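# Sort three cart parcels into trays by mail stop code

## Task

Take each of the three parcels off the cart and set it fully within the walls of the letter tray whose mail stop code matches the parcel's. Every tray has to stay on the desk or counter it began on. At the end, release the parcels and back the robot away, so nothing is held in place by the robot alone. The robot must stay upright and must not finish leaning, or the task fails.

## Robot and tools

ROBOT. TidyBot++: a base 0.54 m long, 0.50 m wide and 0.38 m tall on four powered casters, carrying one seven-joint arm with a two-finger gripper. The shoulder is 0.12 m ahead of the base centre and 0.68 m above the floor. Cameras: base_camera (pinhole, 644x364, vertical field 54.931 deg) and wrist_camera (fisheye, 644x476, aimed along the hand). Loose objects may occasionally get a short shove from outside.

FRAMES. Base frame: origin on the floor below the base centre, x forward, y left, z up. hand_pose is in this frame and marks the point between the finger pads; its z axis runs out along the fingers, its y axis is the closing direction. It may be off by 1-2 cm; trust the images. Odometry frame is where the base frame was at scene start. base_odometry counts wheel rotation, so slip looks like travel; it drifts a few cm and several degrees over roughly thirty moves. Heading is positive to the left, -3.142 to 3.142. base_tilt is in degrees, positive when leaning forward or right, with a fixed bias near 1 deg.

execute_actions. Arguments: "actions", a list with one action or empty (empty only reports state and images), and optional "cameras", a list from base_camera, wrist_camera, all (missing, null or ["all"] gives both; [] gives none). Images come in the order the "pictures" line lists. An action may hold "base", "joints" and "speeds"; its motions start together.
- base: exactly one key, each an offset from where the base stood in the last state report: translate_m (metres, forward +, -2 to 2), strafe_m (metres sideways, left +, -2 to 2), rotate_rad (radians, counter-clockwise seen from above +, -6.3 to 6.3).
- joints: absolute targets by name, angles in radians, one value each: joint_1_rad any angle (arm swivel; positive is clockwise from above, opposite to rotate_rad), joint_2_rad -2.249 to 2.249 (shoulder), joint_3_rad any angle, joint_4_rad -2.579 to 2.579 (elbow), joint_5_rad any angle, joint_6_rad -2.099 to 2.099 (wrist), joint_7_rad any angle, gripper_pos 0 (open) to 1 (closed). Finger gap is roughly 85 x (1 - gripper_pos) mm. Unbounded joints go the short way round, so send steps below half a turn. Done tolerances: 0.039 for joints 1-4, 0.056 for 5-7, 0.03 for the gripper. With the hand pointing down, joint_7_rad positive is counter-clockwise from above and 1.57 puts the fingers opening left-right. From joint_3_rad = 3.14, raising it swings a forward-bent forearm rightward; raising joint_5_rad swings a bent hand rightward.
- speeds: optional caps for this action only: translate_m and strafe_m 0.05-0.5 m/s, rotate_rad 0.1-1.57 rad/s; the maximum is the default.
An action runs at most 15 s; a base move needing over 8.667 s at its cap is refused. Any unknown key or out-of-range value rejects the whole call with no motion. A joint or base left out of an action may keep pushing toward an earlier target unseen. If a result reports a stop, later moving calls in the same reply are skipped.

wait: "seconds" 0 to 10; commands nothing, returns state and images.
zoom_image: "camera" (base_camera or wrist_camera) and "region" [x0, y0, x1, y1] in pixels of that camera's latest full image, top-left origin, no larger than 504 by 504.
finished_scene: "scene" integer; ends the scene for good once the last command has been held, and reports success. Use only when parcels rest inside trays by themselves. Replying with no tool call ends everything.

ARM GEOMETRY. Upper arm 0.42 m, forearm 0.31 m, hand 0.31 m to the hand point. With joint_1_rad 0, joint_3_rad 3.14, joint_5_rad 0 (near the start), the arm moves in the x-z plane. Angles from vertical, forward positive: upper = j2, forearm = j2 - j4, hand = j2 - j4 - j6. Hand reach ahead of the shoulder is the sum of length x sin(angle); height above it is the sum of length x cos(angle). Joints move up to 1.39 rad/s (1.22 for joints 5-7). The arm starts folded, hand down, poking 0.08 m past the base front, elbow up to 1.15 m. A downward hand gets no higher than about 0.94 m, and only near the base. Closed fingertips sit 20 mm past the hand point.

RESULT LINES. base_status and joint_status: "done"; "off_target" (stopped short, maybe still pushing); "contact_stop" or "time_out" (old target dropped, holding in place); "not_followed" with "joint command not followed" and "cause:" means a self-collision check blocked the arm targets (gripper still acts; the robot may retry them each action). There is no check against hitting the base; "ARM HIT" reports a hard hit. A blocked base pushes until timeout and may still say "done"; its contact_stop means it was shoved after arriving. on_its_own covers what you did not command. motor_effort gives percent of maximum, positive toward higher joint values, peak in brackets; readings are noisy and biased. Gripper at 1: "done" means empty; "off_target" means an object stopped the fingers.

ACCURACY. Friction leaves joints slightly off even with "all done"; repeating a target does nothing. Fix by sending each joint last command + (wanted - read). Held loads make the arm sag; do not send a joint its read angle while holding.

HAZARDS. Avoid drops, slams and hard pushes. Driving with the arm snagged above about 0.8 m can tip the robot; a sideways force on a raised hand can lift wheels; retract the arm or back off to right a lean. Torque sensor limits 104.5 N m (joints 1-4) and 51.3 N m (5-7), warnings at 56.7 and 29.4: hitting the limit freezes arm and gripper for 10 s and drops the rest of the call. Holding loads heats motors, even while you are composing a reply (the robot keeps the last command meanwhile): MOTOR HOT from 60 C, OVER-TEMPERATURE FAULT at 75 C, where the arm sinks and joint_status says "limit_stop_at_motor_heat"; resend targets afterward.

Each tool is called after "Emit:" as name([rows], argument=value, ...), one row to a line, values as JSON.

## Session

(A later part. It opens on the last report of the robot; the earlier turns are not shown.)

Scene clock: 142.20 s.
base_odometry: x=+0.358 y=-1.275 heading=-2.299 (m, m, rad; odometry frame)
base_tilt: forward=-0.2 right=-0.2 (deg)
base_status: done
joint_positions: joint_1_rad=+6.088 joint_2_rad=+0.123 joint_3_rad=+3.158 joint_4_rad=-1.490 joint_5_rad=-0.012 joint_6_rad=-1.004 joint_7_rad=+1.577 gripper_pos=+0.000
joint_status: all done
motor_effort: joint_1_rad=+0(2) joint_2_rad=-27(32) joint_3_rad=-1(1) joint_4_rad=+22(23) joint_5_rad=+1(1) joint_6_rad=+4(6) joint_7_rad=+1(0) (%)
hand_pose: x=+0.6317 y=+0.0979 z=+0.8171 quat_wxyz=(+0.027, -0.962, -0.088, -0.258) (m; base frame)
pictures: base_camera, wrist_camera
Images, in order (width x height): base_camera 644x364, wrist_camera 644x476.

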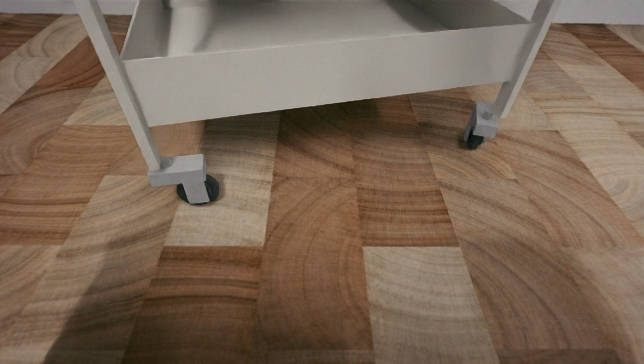

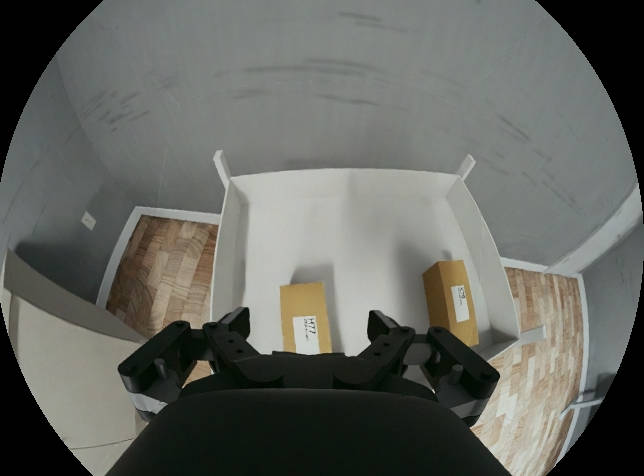

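Emit:
zoom_image(camera="wrist_camera", region=[270, 275, 350, 360])

Region (270, 275, 350, 360) of wrist_camera's 644x476 image, scaled by 5.929; it fills the left 474 columns of this view, and the rest is white.

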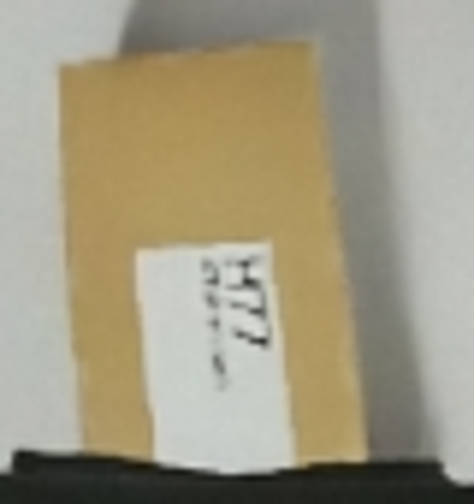

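Emit:
execute_actions([
  {"joints":{"joint_2_rad":0.21,"joint_4_rad":-1.625,"joint_6_rad":-0.74,"joint_7_rad":1.68}},
], cameras=["wrist_camera"])

Scene clock: 150.07 s.
base_odometry: x=+0.358 y=-1.275 heading=-2.299 (m, m, rad; odometry frame)
base_tilt: forward=-0.3 right=-0.1 (deg)
base_status: not commanded
joint_positions: joint_1_rad=+6.088 joint_2_rad=+0.208 joint_3_rad=+3.158 joint_4_rad=-1.620 joint_5_rad=-0.012 joint_6_rad=-0.782 joint_7_rad=+1.657 gripper_pos=+0.000
joint_status: all done
motor_effort: joint_1_rad=+0(1) joint_2_rad=-28(33) joint_3_rad=+0(0) joint_4_rad=+21(23) joint_5_rad=+1(1) joint_6_rad=+4(3) joint_7_rad=+1(2) (%)
hand_pose: x=+0.6585 y=+0.1023 z=+0.7452 quat_wxyz=(+0.016, -0.957, -0.125, -0.262) (m; base frame)
pictures: wrist_camera
Images, in order (width x height): wrist_camera 644x476.

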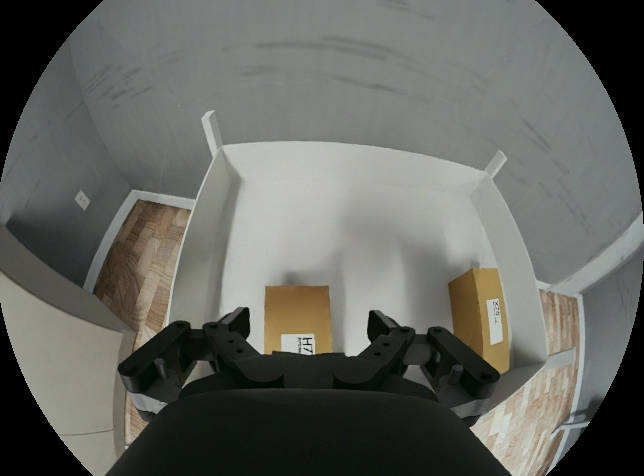

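Emit:
execute_actions([
  {"joints":{"joint_1_rad":6.05,"joint_4_rad":-1.745,"joint_6_rad":-0.613}},
], cameras=["wrist_camera"])

Scene clock: 154.23 s.
base_odometry: x=+0.358 y=-1.275 heading=-2.299 (m, m, rad; odometry frame)
base_tilt: forward=-0.3 right=-0.2 (deg)
base_status: not commanded
joint_positions: joint_1_rad=+6.070 joint_2_rad=+0.208 joint_3_rad=+3.158 joint_4_rad=-1.739 joint_5_rad=-0.012 joint_6_rad=-0.657 joint_7_rad=+1.657 gripper_pos=+0.000
joint_status: all done
motor_effort: joint_1_rad=+0(1) joint_2_rad=-28(29) joint_3_rad=-1(0) joint_4_rad=+21(21) joint_5_rad=+1(1) joint_6_rad=+4(5) joint_7_rad=+1(1) (%)
hand_pose: x=+0.6467 y=+0.1091 z=+0.7105 quat_wxyz=(+0.018, -0.955, -0.133, -0.265) (m; base frame)
pictures: wrist_camera
Images, in order (width x height): wrist_camera 644x476.

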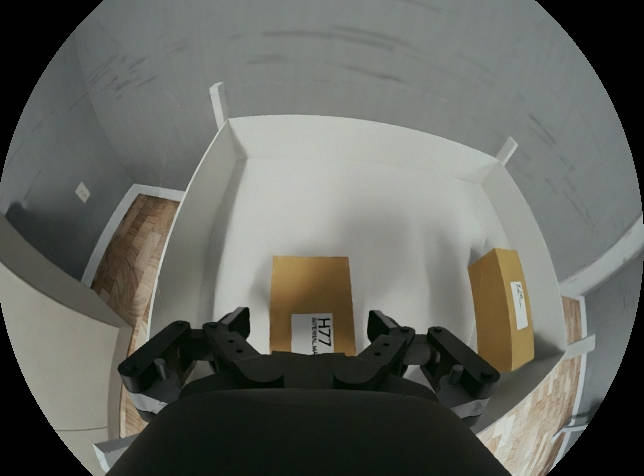

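Emit:
execute_actions([
  {"joints":{"gripper_pos":1}},
], cameras=[])

Emit:
execute_actions([
  {"joints":{"joint_2_rad":0.15,"joint_4_rad":-1.42,"joint_6_rad":-1.05}},
], cameras=["wrist_camera"])

Scene clock: 157.23 s.
base_odometry: x=+0.358 y=-1.275 heading=-2.299 (m, m, rad; odometry frame)
base_tilt: forward=-0.2 right=-0.2 (deg)
base_status: not commanded
joint_positions: joint_1_rad=+6.070 joint_2_rad=+0.207 joint_3_rad=+3.158 joint_4_rad=-1.739 joint_5_rad=-0.012 joint_6_rad=-0.656 joint_7_rad=+1.657 gripper_pos=+0.445
joint_status: gripper_pos off_target (ended at +0.445, target +1.000)
motor_effort: joint_1_rad=+0(0) joint_2_rad=-28(32) joint_3_rad=+0(0) joint_4_rad=+20(22) joint_5_rad=+1(1) joint_6_rad=+4(5) joint_7_rad=+1(1) (%)
hand_pose: x=+0.6470 y=+0.1092 z=+0.7114 quat_wxyz=(+0.018, -0.955, -0.133, -0.266) (m; base frame)
pictures: none
No camera images: the call's "cameras" was empty. Leave "cameras" out to get every camera's image.

Scene clock: 158.67 s.
base_odometry: x=+0.358 y=-1.275 heading=-2.299 (m, m, rad; odometry frame)
base_tilt: forward=-0.3 right=-0.2 (deg)
base_status: not commanded
joint_positions: joint_1_rad=+6.070 joint_2_rad=+0.167 joint_3_rad=+3.158 joint_4_rad=-1.433 joint_5_rad=-0.012 joint_6_rad=-1.010 joint_7_rad=+1.657 gripper_pos=+0.445
joint_status: all done
motor_effort: joint_1_rad=+0(1) joint_2_rad=-30(32) joint_3_rad=+0(0) joint_4_rad=+23(23) joint_5_rad=+0(1) joint_6_rad=+4(5) joint_7_rad=+0(0) (%)
hand_pose: x=+0.6495 y=+0.1108 z=+0.8189 quat_wxyz=(+0.019, -0.956, -0.135, -0.262) (m; base frame)
pictures: wrist_camera
Images, in order (width x height): wrist_camera 644x476.

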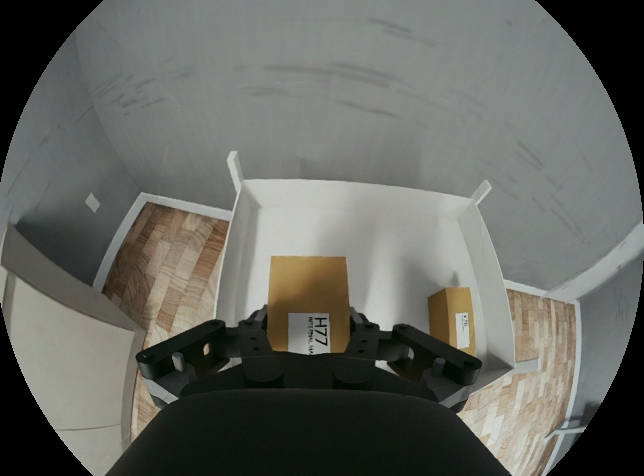

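Emit:
execute_actions([
  {"base":{"translate_m":-0.71},"joints":{"joint_2_rad":0.0,"joint_4_rad":-1.1,"joint_6_rad":-1.45}},
], cameras=[])

Emit:
execute_actions([
  {"base":{"strafe_m":-1.7},"joints":{"joint_1_rad":7.875}},
])

Scene clock: 166.93 s.
base_odometry: x=+0.831 y=-0.745 heading=-2.299 (m, m, rad; odometry frame)
base_tilt: forward=-0.2 right=-0.2 (deg)
base_status: done
joint_positions: joint_1_rad=+6.066 joint_2_rad=+0.008 joint_3_rad=+3.158 joint_4_rad=-1.108 joint_5_rad=-0.014 joint_6_rad=-1.415 joint_7_rad=+1.657 gripper_pos=+0.445
joint_status: all done
motor_effort: joint_1_rad=+1(7) joint_2_rad=-20(34) joint_3_rad=+0(6) joint_4_rad=+22(23) joint_5_rad=+1(3) joint_6_rad=+6(6) joint_7_rad=+1(0) (%)
hand_pose: x=+0.5732 y=+0.0980 z=+0.9856 quat_wxyz=(+0.024, -0.944, -0.137, -0.300) (m; base frame)
pictures: none
No camera images: the call's "cameras" was empty. Leave "cameras" out to get every camera's image.

Scene clock: 171.70 s.
base_odometry: x=-0.436 y=+0.388 heading=-2.300 (m, m, rad; odometry frame)
base_tilt: forward=-0.3 right=-0.2 (deg)
base_status: done
joint_positions: joint_1_rad=+7.854 joint_2_rad=+0.010 joint_3_rad=+3.158 joint_4_rad=-1.108 joint_5_rad=-0.014 joint_6_rad=-1.415 joint_7_rad=+1.657 gripper_pos=+0.445
joint_status: all done
motor_effort: joint_1_rad=+0(3) joint_2_rad=-22(26) joint_3_rad=+0(2) joint_4_rad=+22(23) joint_5_rad=+1(2) joint_6_rad=+5(5) joint_7_rad=+0(1) (%)
hand_pose: x=+0.1170 y=-0.4649 z=+0.9850 quat_wxyz=(-0.218, -0.698, +0.650, -0.206) (m; base frame)
pictures: base_camera, wrist_camera
Images, in order (width x height): base_camera 644x364, wrist_camera 644x476.

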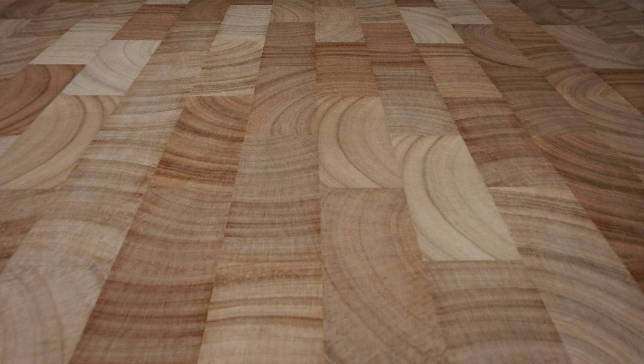

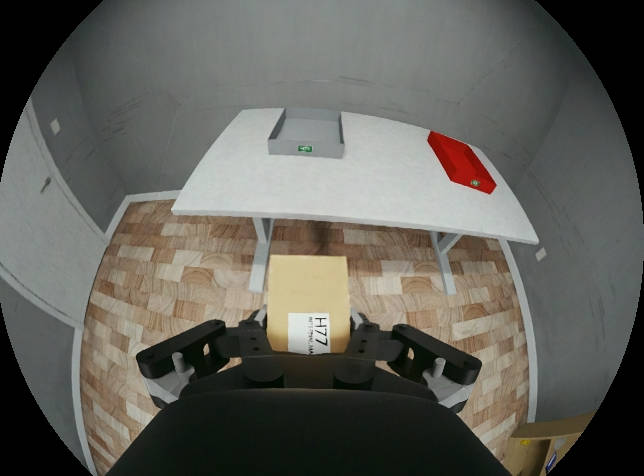

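Emit:
execute_actions([
  {"base":{"strafe_m":-0.35}},
])

Scene clock: 178.40 s.
base_odometry: x=-0.697 y=+0.622 heading=-2.300 (m, m, rad; odometry frame)
base_tilt: forward=-0.2 right=-0.2 (deg)
base_status: done
joint_positions: joint_1_rad=+7.854 joint_2_rad=+0.013 joint_3_rad=+3.158 joint_4_rad=-1.108 joint_5_rad=-0.014 joint_6_rad=-1.417 joint_7_rad=+1.657 gripper_pos=+0.445
joint_status: not commanded
motor_effort: joint_1_rad=+0(1) joint_2_rad=-22(25) joint_3_rad=+0(1) joint_4_rad=+22(23) joint_5_rad=+1(0) joint_6_rad=+6(6) joint_7_rad=+1(0) (%)
hand_pose: x=+0.1170 y=-0.4654 z=+0.9833 quat_wxyz=(-0.216, -0.699, +0.651, -0.205) (m; base frame)
pictures: base_camera, wrist_camera
Images, in order (width x height): base_camera 644x364, wrist_camera 644x476.

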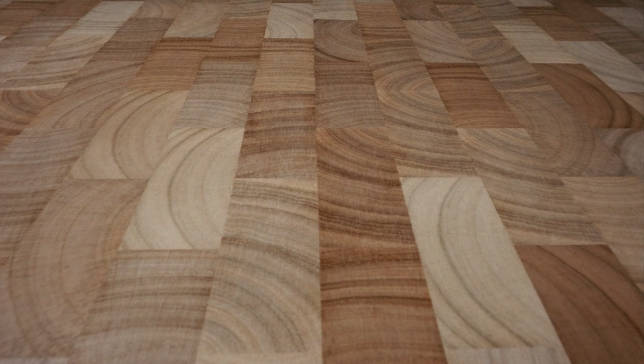

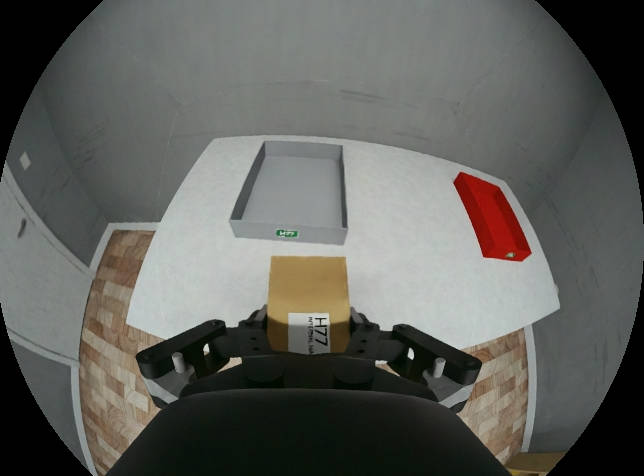

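Emit:
zoom_image(camera="wrist_camera", region=[260, 215, 320, 250])

Region (260, 215, 320, 250) of wrist_camera's 644x476 image, scaled by 8.400; it fills the top 294 rows of this view, and the rest is white.

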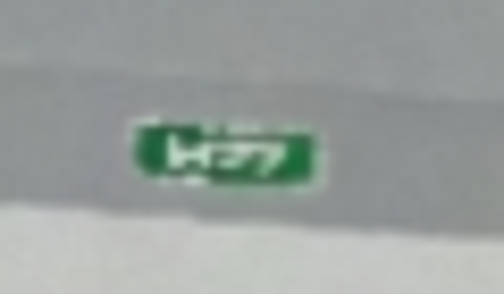

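Emit:
execute_actions([
  {"base":{"strafe_m":-0.23},"joints":{"joint_1_rad":7.70,"joint_2_rad":0.395,"joint_4_rad":-0.82,"joint_6_rad":-1.32,"joint_7_rad":1.5}},
])

Scene clock: 185.73 s.
base_odometry: x=-0.869 y=+0.775 heading=-2.300 (m, m, rad; odometry frame)
base_tilt: forward=-0.3 right=-0.2 (deg)
base_status: done
joint_positions: joint_1_rad=+7.722 joint_2_rad=+0.411 joint_3_rad=+3.158 joint_4_rad=-0.837 joint_5_rad=-0.014 joint_6_rad=-1.363 joint_7_rad=+1.526 gripper_pos=+0.445
joint_status: all done
motor_effort: joint_1_rad=+0(2) joint_2_rad=-37(46) joint_3_rad=+0(2) joint_4_rad=+23(24) joint_5_rad=+1(0) joint_6_rad=+4(5) joint_7_rad=+0(1) (%)
hand_pose: x=+0.1986 y=-0.6188 z=+0.8989 quat_wxyz=(-0.167, -0.707, +0.657, -0.202) (m; base frame)
pictures: base_camera, wrist_camera
Images, in order (width x height): base_camera 644x364, wrist_camera 644x476.

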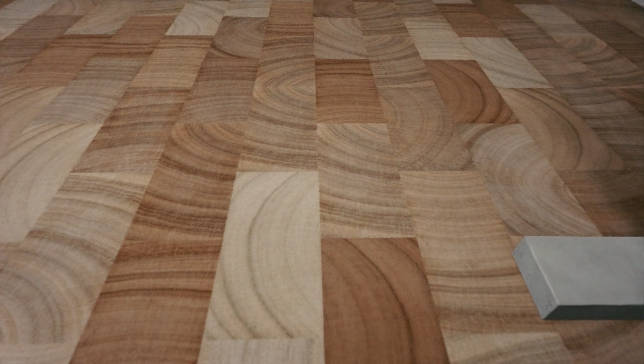

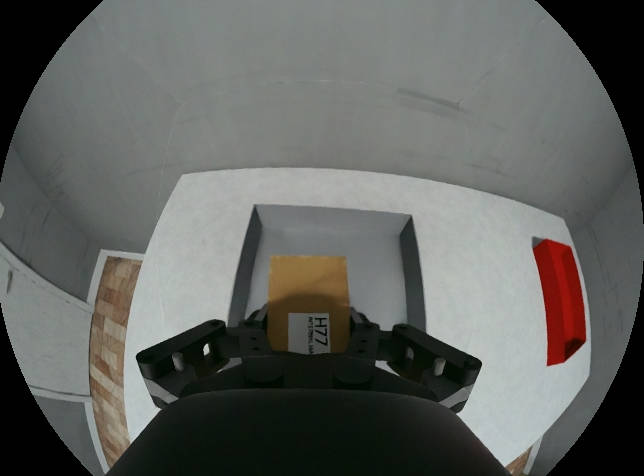

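Emit:
execute_actions([
  {"joints":{"joint_1_rad":7.78,"joint_2_rad":0.345,"joint_4_rad":-1.235,"joint_6_rad":-0.965}},
], cameras=["wrist_camera"])

Scene clock: 190.43 s.
base_odometry: x=-0.869 y=+0.775 heading=-2.300 (m, m, rad; odometry frame)
base_tilt: forward=-0.3 right=-0.2 (deg)
base_status: not commanded
joint_positions: joint_1_rad=+7.757 joint_2_rad=+0.371 joint_3_rad=+3.158 joint_4_rad=-1.232 joint_5_rad=-0.014 joint_6_rad=-1.012 joint_7_rad=+1.526 gripper_pos=+0.445
joint_status: all done
motor_effort: joint_1_rad=+0(2) joint_2_rad=-37(40) joint_3_rad=+0(1) joint_4_rad=+23(25) joint_5_rad=+1(1) joint_6_rad=+5(4) joint_7_rad=+1(0) (%)
hand_pose: x=+0.1754 y=-0.6208 z=+0.7945 quat_wxyz=(-0.169, -0.694, +0.671, -0.198) (m; base frame)
pictures: wrist_camera
Images, in order (width x height): wrist_camera 644x476.

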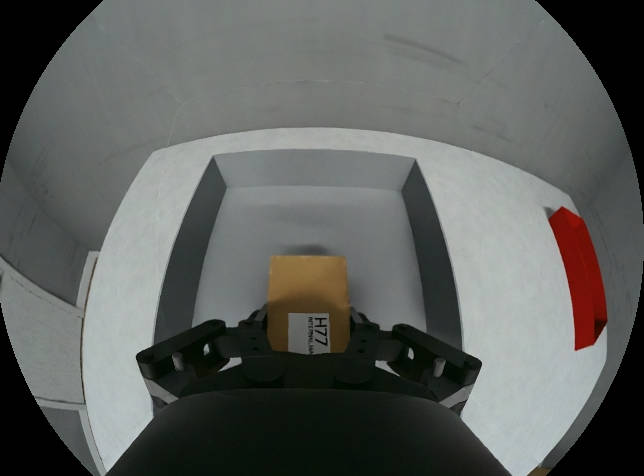

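Emit:
execute_actions([
  {"joints":{"joint_4_rad":-1.29,"joint_6_rad":-0.905}},
], cameras=["wrist_camera"])

Scene clock: 193.03 s.
base_odometry: x=-0.869 y=+0.775 heading=-2.300 (m, m, rad; odometry frame)
base_tilt: forward=-0.2 right=-0.2 (deg)
base_status: not commanded
joint_positions: joint_1_rad=+7.757 joint_2_rad=+0.367 joint_3_rad=+3.158 joint_4_rad=-1.288 joint_5_rad=-0.014 joint_6_rad=-0.951 joint_7_rad=+1.526 gripper_pos=+0.445
joint_status: all done
motor_effort: joint_1_rad=+0(1) joint_2_rad=-37(39) joint_3_rad=-1(0) joint_4_rad=+23(23) joint_5_rad=+1(1) joint_6_rad=+6(5) joint_7_rad=+1(1) (%)
hand_pose: x=+0.1752 y=-0.6208 z=+0.7803 quat_wxyz=(-0.172, -0.693, +0.671, -0.201) (m; base frame)
pictures: wrist_camera
Images, in order (width x height): wrist_camera 644x476.

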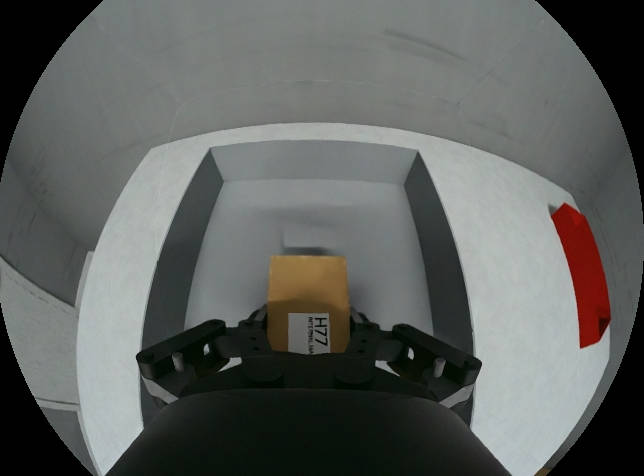

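Emit:
execute_actions([
  {"joints":{"joint_4_rad":-1.325,"joint_6_rad":-0.87}},
], cameras=["wrist_camera"])

Scene clock: 195.27 s.
base_odometry: x=-0.869 y=+0.775 heading=-2.300 (m, m, rad; odometry frame)
base_tilt: forward=-0.2 right=-0.1 (deg)
base_status: not commanded
joint_positions: joint_1_rad=+7.757 joint_2_rad=+0.362 joint_3_rad=+3.158 joint_4_rad=-1.318 joint_5_rad=-0.014 joint_6_rad=-0.913 joint_7_rad=+1.526 gripper_pos=+0.445
joint_status: all done
motor_effort: joint_1_rad=+0(0) joint_2_rad=-37(38) joint_3_rad=+0(0) joint_4_rad=+23(24) joint_5_rad=+1(1) joint_6_rad=+4(5) joint_7_rad=+1(1) (%)
hand_pose: x=+0.1751 y=-0.6215 z=+0.7756 quat_wxyz=(-0.176, -0.692, +0.669, -0.206) (m; base frame)
pictures: wrist_camera
Images, in order (width x height): wrist_camera 644x476.

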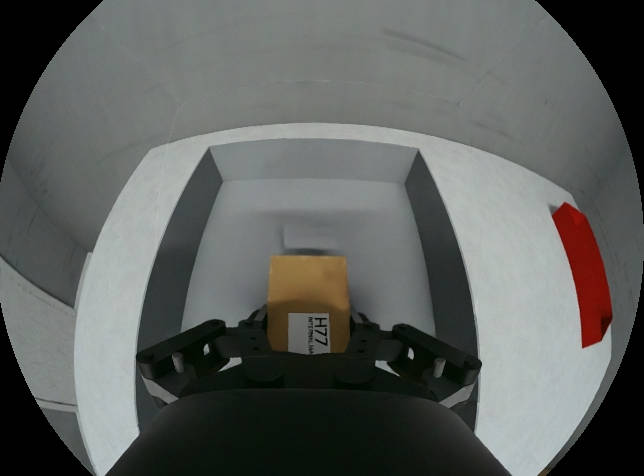

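Emit:
execute_actions([
  {"joints":{"joint_4_rad":-1.345}},
], cameras=[])

Scene clock: 199.60 s.
base_odometry: x=-0.869 y=+0.775 heading=-2.300 (m, m, rad; odometry frame)
base_tilt: forward=-0.3 right=-0.2 (deg)
base_status: not commanded
joint_positions: joint_1_rad=+7.757 joint_2_rad=+0.356 joint_3_rad=+3.158 joint_4_rad=-1.327 joint_5_rad=-0.014 joint_6_rad=-0.910 joint_7_rad=+1.526 gripper_pos=+0.445
joint_status: all done
motor_effort: joint_1_rad=+0(1) joint_2_rad=-35(37) joint_3_rad=+0(0) joint_4_rad=+21(22) joint_5_rad=+1(1) joint_6_rad=+4(5) joint_7_rad=+1(1) (%)
hand_pose: x=+0.1748 y=-0.6189 z=+0.7751 quat_wxyz=(-0.176, -0.692, +0.670, -0.206) (m; base frame)
pictures: none
No camera images: the call's "cameras" was empty. Leave "cameras" out to get every camera's image.

Touching. Release and lift.

Emit:
execute_actions([
  {"joints":{"gripper_pos":0}},
], cameras=[])

Emit:
execute_actions([
  {"joints":{"joint_2_rad":0.1,"joint_4_rad":-1.1,"joint_6_rad":-1.3}},
], cameras=["wrist_camera"])

Scene clock: 202.67 s.
base_odometry: x=-0.869 y=+0.775 heading=-2.300 (m, m, rad; odometry frame)
base_tilt: forward=-0.2 right=-0.1 (deg)
base_status: not commanded
joint_positions: joint_1_rad=+7.757 joint_2_rad=+0.356 joint_3_rad=+3.158 joint_4_rad=-1.332 joint_5_rad=-0.014 joint_6_rad=-0.910 joint_7_rad=+1.526 gripper_pos=+0.000
joint_status: all done
motor_effort: joint_1_rad=+0(0) joint_2_rad=-36(36) joint_3_rad=+0(0) joint_4_rad=+22(23) joint_5_rad=+1(1) joint_6_rad=+4(5) joint_7_rad=+1(1) (%)
hand_pose: x=+0.1747 y=-0.6175 z=+0.7729 quat_wxyz=(-0.175, -0.692, +0.670, -0.204) (m; base frame)
pictures: none
No camera images: the call's "cameras" was empty. Leave "cameras" out to get every camera's image.

Scene clock: 204.27 s.
base_odometry: x=-0.869 y=+0.775 heading=-2.300 (m, m, rad; odometry frame)
base_tilt: forward=-0.2 right=-0.2 (deg)
base_status: not commanded
joint_positions: joint_1_rad=+7.757 joint_2_rad=+0.092 joint_3_rad=+3.158 joint_4_rad=-1.098 joint_5_rad=-0.014 joint_6_rad=-1.259 joint_7_rad=+1.526 gripper_pos=+0.000
joint_status: all done
motor_effort: joint_1_rad=+0(0) joint_2_rad=-26(41) joint_3_rad=+0(0) joint_4_rad=+22(25) joint_5_rad=+1(1) joint_6_rad=+5(5) joint_7_rad=+1(0) (%)
hand_pose: x=+0.1675 y=-0.5274 z=+0.9780 quat_wxyz=(-0.220, -0.677, +0.653, -0.259) (m; base frame)
pictures: wrist_camera
Images, in order (width x height): wrist_camera 644x476.

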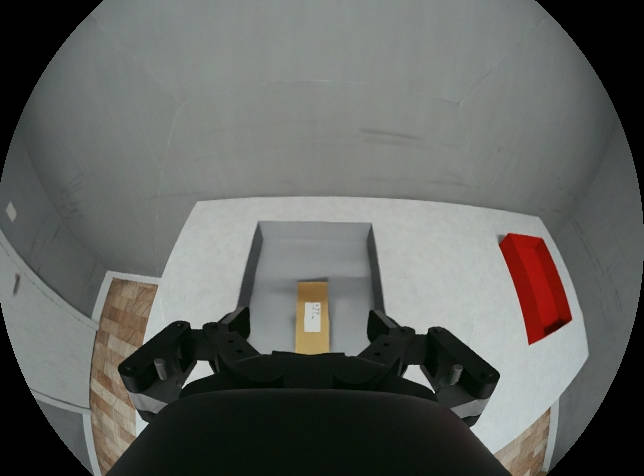

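Emit:
execute_actions([
  {"base":{"strafe_m":2.0},"joints":{"joint_1_rad":6.11,"joint_7_rad":1.61}},
], cameras=[])

Emit:
execute_actions([
  {"base":{"strafe_m":0.108}},
], cameras=[])

Emit:
execute_actions([
  {"base":{"translate_m":0.76},"joints":{"joint_2_rad":0.15,"joint_4_rad":-1.42,"joint_6_rad":-1.0}},
])

Scene clock: 215.10 s.
base_odometry: x=+0.622 y=-0.558 heading=-2.301 (m, m, rad; odometry frame)
base_tilt: forward=-0.3 right=-0.2 (deg)
base_status: done
joint_positions: joint_1_rad=+6.125 joint_2_rad=+0.105 joint_3_rad=+3.159 joint_4_rad=-1.098 joint_5_rad=-0.014 joint_6_rad=-1.259 joint_7_rad=+1.583 gripper_pos=+0.000
joint_status: all done
motor_effort: joint_1_rad=-1(2) joint_2_rad=-26(30) joint_3_rad=-2(2) joint_4_rad=+22(22) joint_5_rad=+0(0) joint_6_rad=+5(5) joint_7_rad=+1(1) (%)
hand_pose: x=+0.6462 y=+0.0809 z=+0.9709 quat_wxyz=(+0.028, -0.940, -0.073, -0.332) (m; base frame)
pictures: none
No camera images: the call's "cameras" was empty. Leave "cameras" out to get every camera's image.

Scene clock: 216.40 s.
base_odometry: x=+0.703 y=-0.630 heading=-2.301 (m, m, rad; odometry frame)
base_tilt: forward=-0.2 right=-0.2 (deg)
base_status: done
joint_positions: joint_1_rad=+6.119 joint_2_rad=+0.105 joint_3_rad=+3.159 joint_4_rad=-1.098 joint_5_rad=-0.014 joint_6_rad=-1.259 joint_7_rad=+1.583 gripper_pos=+0.000
joint_status: not commanded
motor_effort: joint_1_rad=+1(2) joint_2_rad=-27(27) joint_3_rad=+1(3) joint_4_rad=+22(22) joint_5_rad=+1(0) joint_6_rad=+5(5) joint_7_rad=+0(1) (%)
hand_pose: x=+0.6458 y=+0.0839 z=+0.9709 quat_wxyz=(+0.029, -0.940, -0.075, -0.332) (m; base frame)
pictures: none
No camera images: the call's "cameras" was empty. Leave "cameras" out to get every camera's image.

Scene clock: 219.20 s.
base_odometry: x=+0.197 y=-1.197 heading=-2.300 (m, m, rad; odometry frame)
base_tilt: forward=-0.1 right=-0.2 (deg)
base_status: done
joint_positions: joint_1_rad=+6.119 joint_2_rad=+0.143 joint_3_rad=+3.159 joint_4_rad=-1.413 joint_5_rad=-0.014 joint_6_rad=-1.039 joint_7_rad=+1.583 gripper_pos=+0.000
joint_status: all done
motor_effort: joint_1_rad=+0(1) joint_2_rad=-26(29) joint_3_rad=-1(1) joint_4_rad=+22(24) joint_5_rad=+1(1) joint_6_rad=+4(5) joint_7_rad=+1(1) (%)
hand_pose: x=+0.6487 y=+0.0838 z=+0.8371 quat_wxyz=(+0.024, -0.960, -0.075, -0.269) (m; base frame)
pictures: base_camera, wrist_camera
Images, in order (width x height): base_camera 644x364, wrist_camera 644x476.

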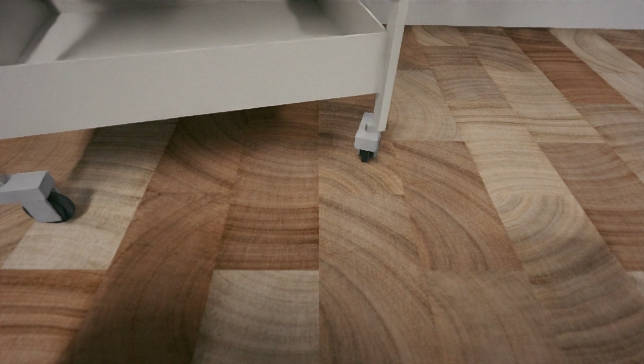

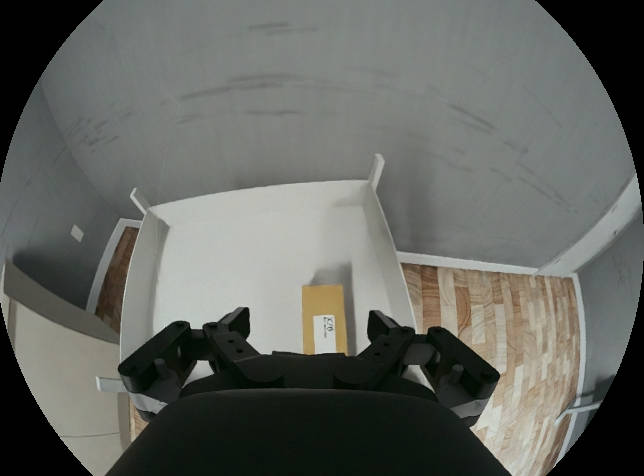

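Emit:
execute_actions([
  {"joints":{"joint_1_rad":6.165,"joint_2_rad":0.23,"joint_4_rad":-1.59,"joint_6_rad":-0.745,"joint_7_rad":1.64}},
], cameras=["wrist_camera"])

Scene clock: 223.00 s.
base_odometry: x=+0.197 y=-1.197 heading=-2.300 (m, m, rad; odometry frame)
base_tilt: forward=-0.3 right=-0.3 (deg)
base_status: not commanded
joint_positions: joint_1_rad=+6.143 joint_2_rad=+0.227 joint_3_rad=+3.159 joint_4_rad=-1.586 joint_5_rad=-0.014 joint_6_rad=-0.788 joint_7_rad=+1.613 gripper_pos=+0.000
joint_status: all done
motor_effort: joint_1_rad=+1(2) joint_2_rad=-30(33) joint_3_rad=+1(1) joint_4_rad=+22(22) joint_5_rad=+1(1) joint_6_rad=+4(4) joint_7_rad=+1(1) (%)
hand_pose: x=+0.6746 y=+0.0737 z=+0.7497 quat_wxyz=(+0.015, -0.961, -0.077, -0.267) (m; base frame)
pictures: wrist_camera
Images, in order (width x height): wrist_camera 644x476.

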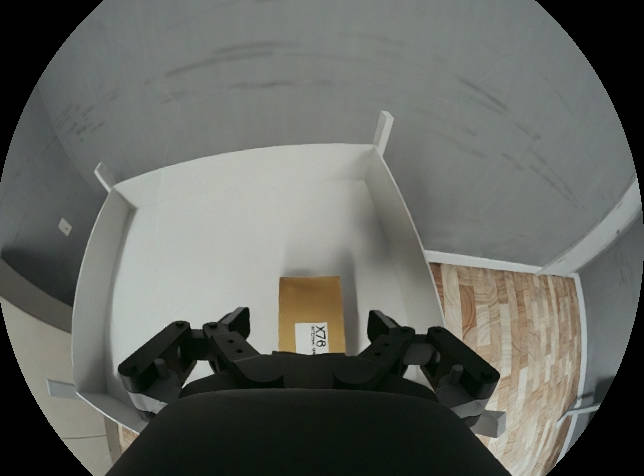

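Emit:
execute_actions([
  {"joints":{"joint_4_rad":-1.722,"joint_6_rad":-0.613}},
], cameras=["wrist_camera"])

Scene clock: 228.17 s.
base_odometry: x=+0.197 y=-1.197 heading=-2.300 (m, m, rad; odometry frame)
base_tilt: forward=-0.2 right=-0.2 (deg)
base_status: not commanded
joint_positions: joint_1_rad=+6.143 joint_2_rad=+0.227 joint_3_rad=+3.159 joint_4_rad=-1.716 joint_5_rad=-0.014 joint_6_rad=-0.657 joint_7_rad=+1.613 gripper_pos=+0.000
joint_status: all done
motor_effort: joint_1_rad=+0(0) joint_2_rad=-29(30) joint_3_rad=+0(0) joint_4_rad=+21(22) joint_5_rad=+1(1) joint_6_rad=+4(5) joint_7_rad=+1(1) (%)
hand_pose: x=+0.6624 y=+0.0716 z=+0.7107 quat_wxyz=(+0.015, -0.961, -0.076, -0.267) (m; base frame)
pictures: wrist_camera
Images, in order (width x height): wrist_camera 644x476.

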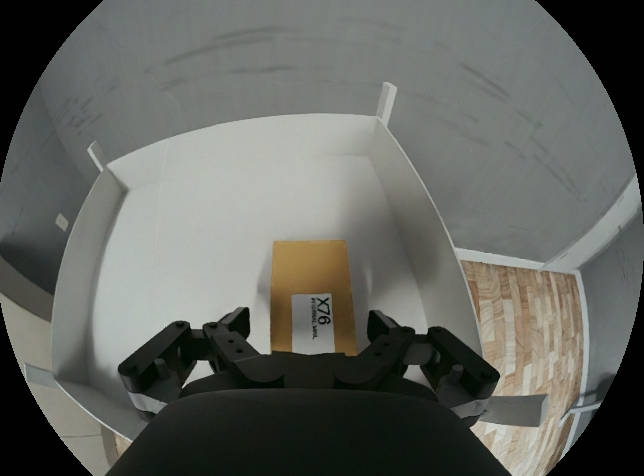

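Emit:
execute_actions([
  {"joints":{"gripper_pos":1}},
], cameras=[])

Emit:
execute_actions([
  {"joints":{"joint_2_rad":0.17,"joint_4_rad":-1.40,"joint_6_rad":-1.05}},
], cameras=[])

Emit:
execute_actions([
  {"base":{"translate_m":-1.33},"joints":{"joint_2_rad":0.0,"joint_4_rad":-1.1,"joint_6_rad":-1.45}},
], cameras=[])

Emit:
execute_actions([
  {"base":{"strafe_m":-1.8},"joints":{"joint_1_rad":7.875,"joint_7_rad":1.55}},
])

Scene clock: 235.33 s.
base_odometry: x=+0.197 y=-1.197 heading=-2.300 (m, m, rad; odometry frame)
base_tilt: forward=-0.2 right=-0.2 (deg)
base_status: not commanded
joint_positions: joint_1_rad=+6.143 joint_2_rad=+0.226 joint_3_rad=+3.159 joint_4_rad=-1.716 joint_5_rad=-0.014 joint_6_rad=-0.656 joint_7_rad=+1.613 gripper_pos=+0.445
joint_status: gripper_pos off_target (ended at +0.445, target +1.000)
motor_effort: joint_1_rad=+0(0) joint_2_rad=-30(31) joint_3_rad=-1(0) joint_4_rad=+20(22) joint_5_rad=+1(0) joint_6_rad=+5(5) joint_7_rad=+1(1) (%)
hand_pose: x=+0.6628 y=+0.0716 z=+0.7115 quat_wxyz=(+0.015, -0.960, -0.076, -0.268) (m; base frame)
pictures: none
No camera images: the call's "cameras" was empty. Leave "cameras" out to get every camera's image.

Scene clock: 236.77 s.
base_odometry: x=+0.197 y=-1.197 heading=-2.300 (m, m, rad; odometry frame)
base_tilt: forward=-0.3 right=-0.3 (deg)
base_status: not commanded
joint_positions: joint_1_rad=+6.143 joint_2_rad=+0.186 joint_3_rad=+3.159 joint_4_rad=-1.413 joint_5_rad=-0.014 joint_6_rad=-1.010 joint_7_rad=+1.613 gripper_pos=+0.445
joint_status: all done
motor_effort: joint_1_rad=+0(1) joint_2_rad=-31(33) joint_3_rad=+0(0) joint_4_rad=+23(23) joint_5_rad=+1(1) joint_6_rad=+5(5) joint_7_rad=+0(0) (%)
hand_pose: x=+0.6645 y=+0.0731 z=+0.8181 quat_wxyz=(+0.016, -0.962, -0.078, -0.262) (m; base frame)
pictures: none
No camera images: the call's "cameras" was empty. Leave "cameras" out to get every camera's image.

Scene clock: 240.80 s.
base_odometry: x=+1.083 y=-0.205 heading=-2.300 (m, m, rad; odometry frame)
base_tilt: forward=-0.3 right=-0.2 (deg)
base_status: done
joint_positions: joint_1_rad=+6.147 joint_2_rad=+0.007 joint_3_rad=+3.160 joint_4_rad=-1.108 joint_5_rad=-0.016 joint_6_rad=-1.415 joint_7_rad=+1.613 gripper_pos=+0.445
joint_status: all done
motor_effort: joint_1_rad=+1(4) joint_2_rad=-21(37) joint_3_rad=+0(3) joint_4_rad=+22(24) joint_5_rad=+1(1) joint_6_rad=+5(6) joint_7_rad=+0(0) (%)
hand_pose: x=+0.5793 y=+0.0607 z=+0.9863 quat_wxyz=(+0.019, -0.950, -0.077, -0.301) (m; base frame)
pictures: none
No camera images: the call's "cameras" was empty. Leave "cameras" out to get every camera's image.

Scene clock: 245.77 s.
base_odometry: x=-0.258 y=+0.995 heading=-2.300 (m, m, rad; odometry frame)
base_tilt: forward=-0.3 right=-0.2 (deg)
base_status: done
joint_positions: joint_1_rad=+7.854 joint_2_rad=+0.008 joint_3_rad=+3.160 joint_4_rad=-1.108 joint_5_rad=-0.016 joint_6_rad=-1.415 joint_7_rad=+1.577 gripper_pos=+0.445
joint_status: all done
motor_effort: joint_1_rad=+0(4) joint_2_rad=-22(25) joint_3_rad=+0(2) joint_4_rad=+22(23) joint_5_rad=+1(2) joint_6_rad=+5(5) joint_7_rad=+0(1) (%)
hand_pose: x=+0.1170 y=-0.4647 z=+0.9856 quat_wxyz=(-0.210, -0.671, +0.677, -0.216) (m; base frame)
pictures: base_camera, wrist_camera
Images, in order (width x height): base_camera 644x364, wrist_camera 644x476.

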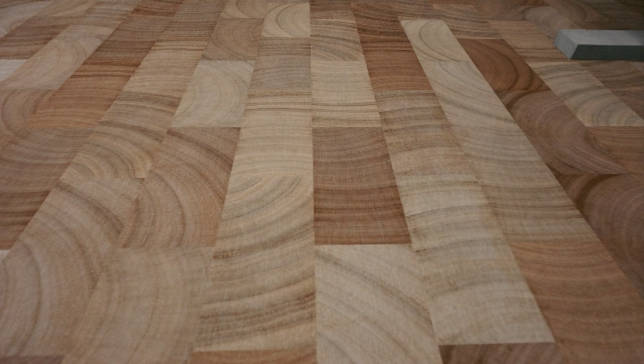

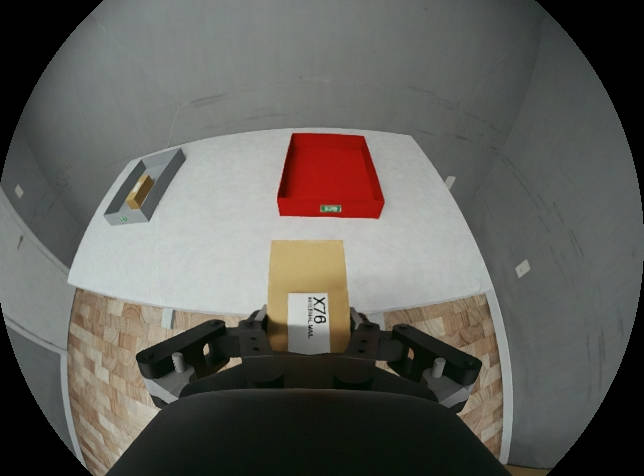

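Emit:
zoom_image(camera="wrist_camera", region=[300, 190, 360, 225])

Region (300, 190, 360, 225) of wrist_camera's 644x476 image, scaled by 8.400; it fills the top 294 rows of this view, and the rest is white.

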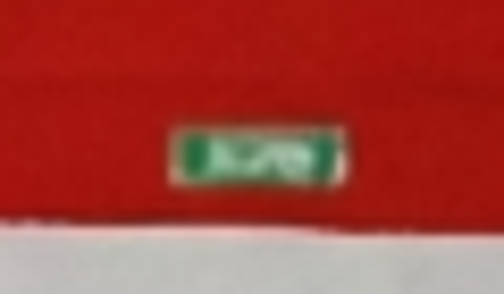

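Emit:
execute_actions([
  {"base":{"strafe_m":-0.24},"joints":{"joint_1_rad":7.925,"joint_2_rad":0.51,"joint_4_rad":-0.655,"joint_6_rad":-1.36}},
])

Scene clock: 253.13 s.
base_odometry: x=-0.437 y=+1.156 heading=-2.301 (m, m, rad; odometry frame)
base_tilt: forward=-0.3 right=-0.2 (deg)
base_status: done
joint_positions: joint_1_rad=+7.899 joint_2_rad=+0.522 joint_3_rad=+3.160 joint_4_rad=-0.671 joint_5_rad=-0.016 joint_6_rad=-1.404 joint_7_rad=+1.577 gripper_pos=+0.445
joint_status: all done
motor_effort: joint_1_rad=+0(0) joint_2_rad=-42(49) joint_3_rad=+0(1) joint_4_rad=+22(24) joint_5_rad=+1(1) joint_6_rad=+5(5) joint_7_rad=+1(0) (%)
hand_pose: x=+0.0868 y=-0.6629 z=+0.8960 quat_wxyz=(-0.194, -0.664, +0.698, -0.186) (m; base frame)
pictures: base_camera, wrist_camera
Images, in order (width x height): base_camera 644x364, wrist_camera 644x476.

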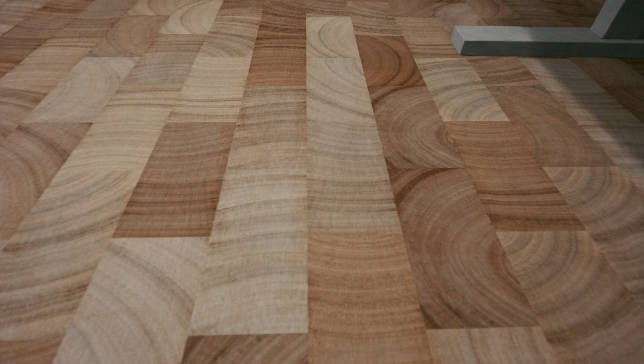

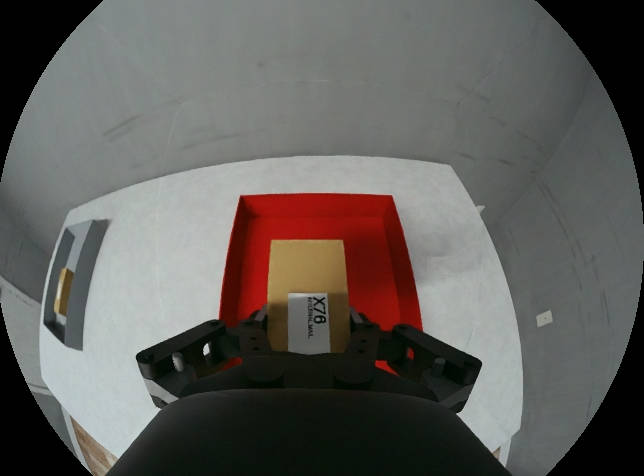

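Emit:
execute_actions([
  {"joints":{"joint_4_rad":-1.035,"joint_6_rad":-1.005}},
], cameras=[])

Scene clock: 256.33 s.
base_odometry: x=-0.437 y=+1.156 heading=-2.301 (m, m, rad; odometry frame)
base_tilt: forward=-0.3 right=-0.2 (deg)
base_status: not commanded
joint_positions: joint_1_rad=+7.899 joint_2_rad=+0.522 joint_3_rad=+3.160 joint_4_rad=-1.031 joint_5_rad=-0.016 joint_6_rad=-1.051 joint_7_rad=+1.577 gripper_pos=+0.445
joint_status: all done
motor_effort: joint_1_rad=+1(0) joint_2_rad=-43(45) joint_3_rad=-1(1) joint_4_rad=+23(24) joint_5_rad=+1(1) joint_6_rad=+5(5) joint_7_rad=+0(1) (%)
hand_pose: x=+0.0840 y=-0.6827 z=+0.7844 quat_wxyz=(-0.191, -0.662, +0.701, -0.184) (m; base frame)
pictures: none
No camera images: the call's "cameras" was empty. Leave "cameras" out to get every camera's image.

Emit:
execute_actions([
  {"joints":{"joint_4_rad":-1.075,"joint_6_rad":-0.97}},
], cameras=["wrist_camera"])

Scene clock: 258.87 s.
base_odometry: x=-0.437 y=+1.156 heading=-2.301 (m, m, rad; odometry frame)
base_tilt: forward=-0.3 right=-0.1 (deg)
base_status: not commanded
joint_positions: joint_1_rad=+7.899 joint_2_rad=+0.521 joint_3_rad=+3.160 joint_4_rad=-1.067 joint_5_rad=-0.016 joint_6_rad=-1.012 joint_7_rad=+1.577 gripper_pos=+0.445
joint_status: all done
motor_effort: joint_1_rad=+0(0) joint_2_rad=-42(44) joint_3_rad=-1(0) joint_4_rad=+22(24) joint_5_rad=+1(0) joint_6_rad=+5(5) joint_7_rad=+0(0) (%)
hand_pose: x=+0.0837 y=-0.6838 z=+0.7747 quat_wxyz=(-0.193, -0.662, +0.700, -0.185) (m; base frame)
pictures: wrist_camera
Images, in order (width x height): wrist_camera 644x476.

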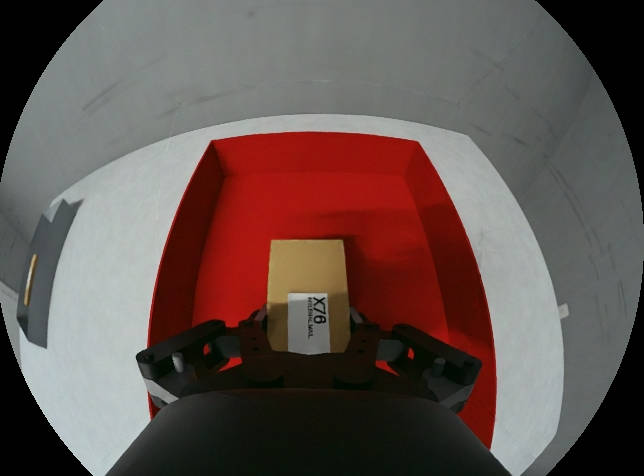

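Emit:
execute_actions([
  {"joints":{"gripper_pos":0}},
], cameras=[])

Emit:
execute_actions([
  {"joints":{"joint_2_rad":0.0,"joint_4_rad":-1.1,"joint_6_rad":-1.2}},
], cameras=[])

Emit:
execute_actions([
  {"base":{"strafe_m":0.3},"joints":{"joint_4_rad":-1.5,"joint_6_rad":-0.5}},
], cameras=["wrist_camera"])

Scene clock: 262.43 s.
base_odometry: x=-0.437 y=+1.156 heading=-2.301 (m, m, rad; odometry frame)
base_tilt: forward=-0.2 right=-0.2 (deg)
base_status: not commanded
joint_positions: joint_1_rad=+7.899 joint_2_rad=+0.521 joint_3_rad=+3.160 joint_4_rad=-1.067 joint_5_rad=-0.016 joint_6_rad=-1.012 joint_7_rad=+1.577 gripper_pos=+0.000
joint_status: all done
motor_effort: joint_1_rad=+0(0) joint_2_rad=-42(43) joint_3_rad=+0(1) joint_4_rad=+22(24) joint_5_rad=+1(1) joint_6_rad=+4(5) joint_7_rad=+0(1) (%)
hand_pose: x=+0.0837 y=-0.6837 z=+0.7746 quat_wxyz=(-0.193, -0.662, +0.700, -0.185) (m; base frame)
pictures: none
No camera images: the call's "cameras" was empty. Leave "cameras" out to get every camera's image.

Scene clock: 264.37 s.
base_odometry: x=-0.437 y=+1.156 heading=-2.301 (m, m, rad; odometry frame)
base_tilt: forward=-0.3 right=-0.2 (deg)
base_status: not commanded
joint_positions: joint_1_rad=+7.899 joint_2_rad=-0.004 joint_3_rad=+3.160 joint_4_rad=-1.087 joint_5_rad=-0.016 joint_6_rad=-1.156 joint_7_rad=+1.577 gripper_pos=+0.000
joint_status: all done
motor_effort: joint_1_rad=+0(0) joint_2_rad=-21(45) joint_3_rad=+0(1) joint_4_rad=+21(24) joint_5_rad=+1(1) joint_6_rad=+6(6) joint_7_rad=+1(1) (%)
hand_pose: x=+0.0919 y=-0.5196 z=+1.0571 quat_wxyz=(-0.313, -0.618, +0.654, -0.303) (m; base frame)
pictures: none
No camera images: the call's "cameras" was empty. Leave "cameras" out to get every camera's image.

Scene clock: 266.37 s.
base_odometry: x=-0.213 y=+0.955 heading=-2.302 (m, m, rad; odometry frame)
base_tilt: forward=-0.3 right=-0.3 (deg)
base_status: done
joint_positions: joint_1_rad=+7.903 joint_2_rad=-0.001 joint_3_rad=+3.160 joint_4_rad=-1.493 joint_5_rad=-0.016 joint_6_rad=-0.543 joint_7_rad=+1.577 gripper_pos=+0.000
joint_status: all done
motor_effort: joint_1_rad=+1(4) joint_2_rad=-23(30) joint_3_rad=+0(4) joint_4_rad=+25(26) joint_5_rad=+1(1) joint_6_rad=+7(7) joint_7_rad=+1(1) (%)
hand_pose: x=+0.0831 y=-0.5904 z=+0.9878 quat_wxyz=(-0.380, -0.580, +0.622, -0.363) (m; base frame)
pictures: wrist_camera
Images, in order (width x height): wrist_camera 644x476.

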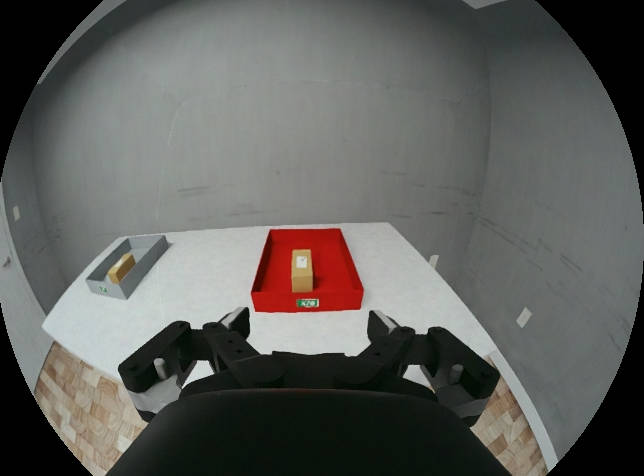

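Emit:
finished_scene(scene=1)

The scene is finished: the task was done.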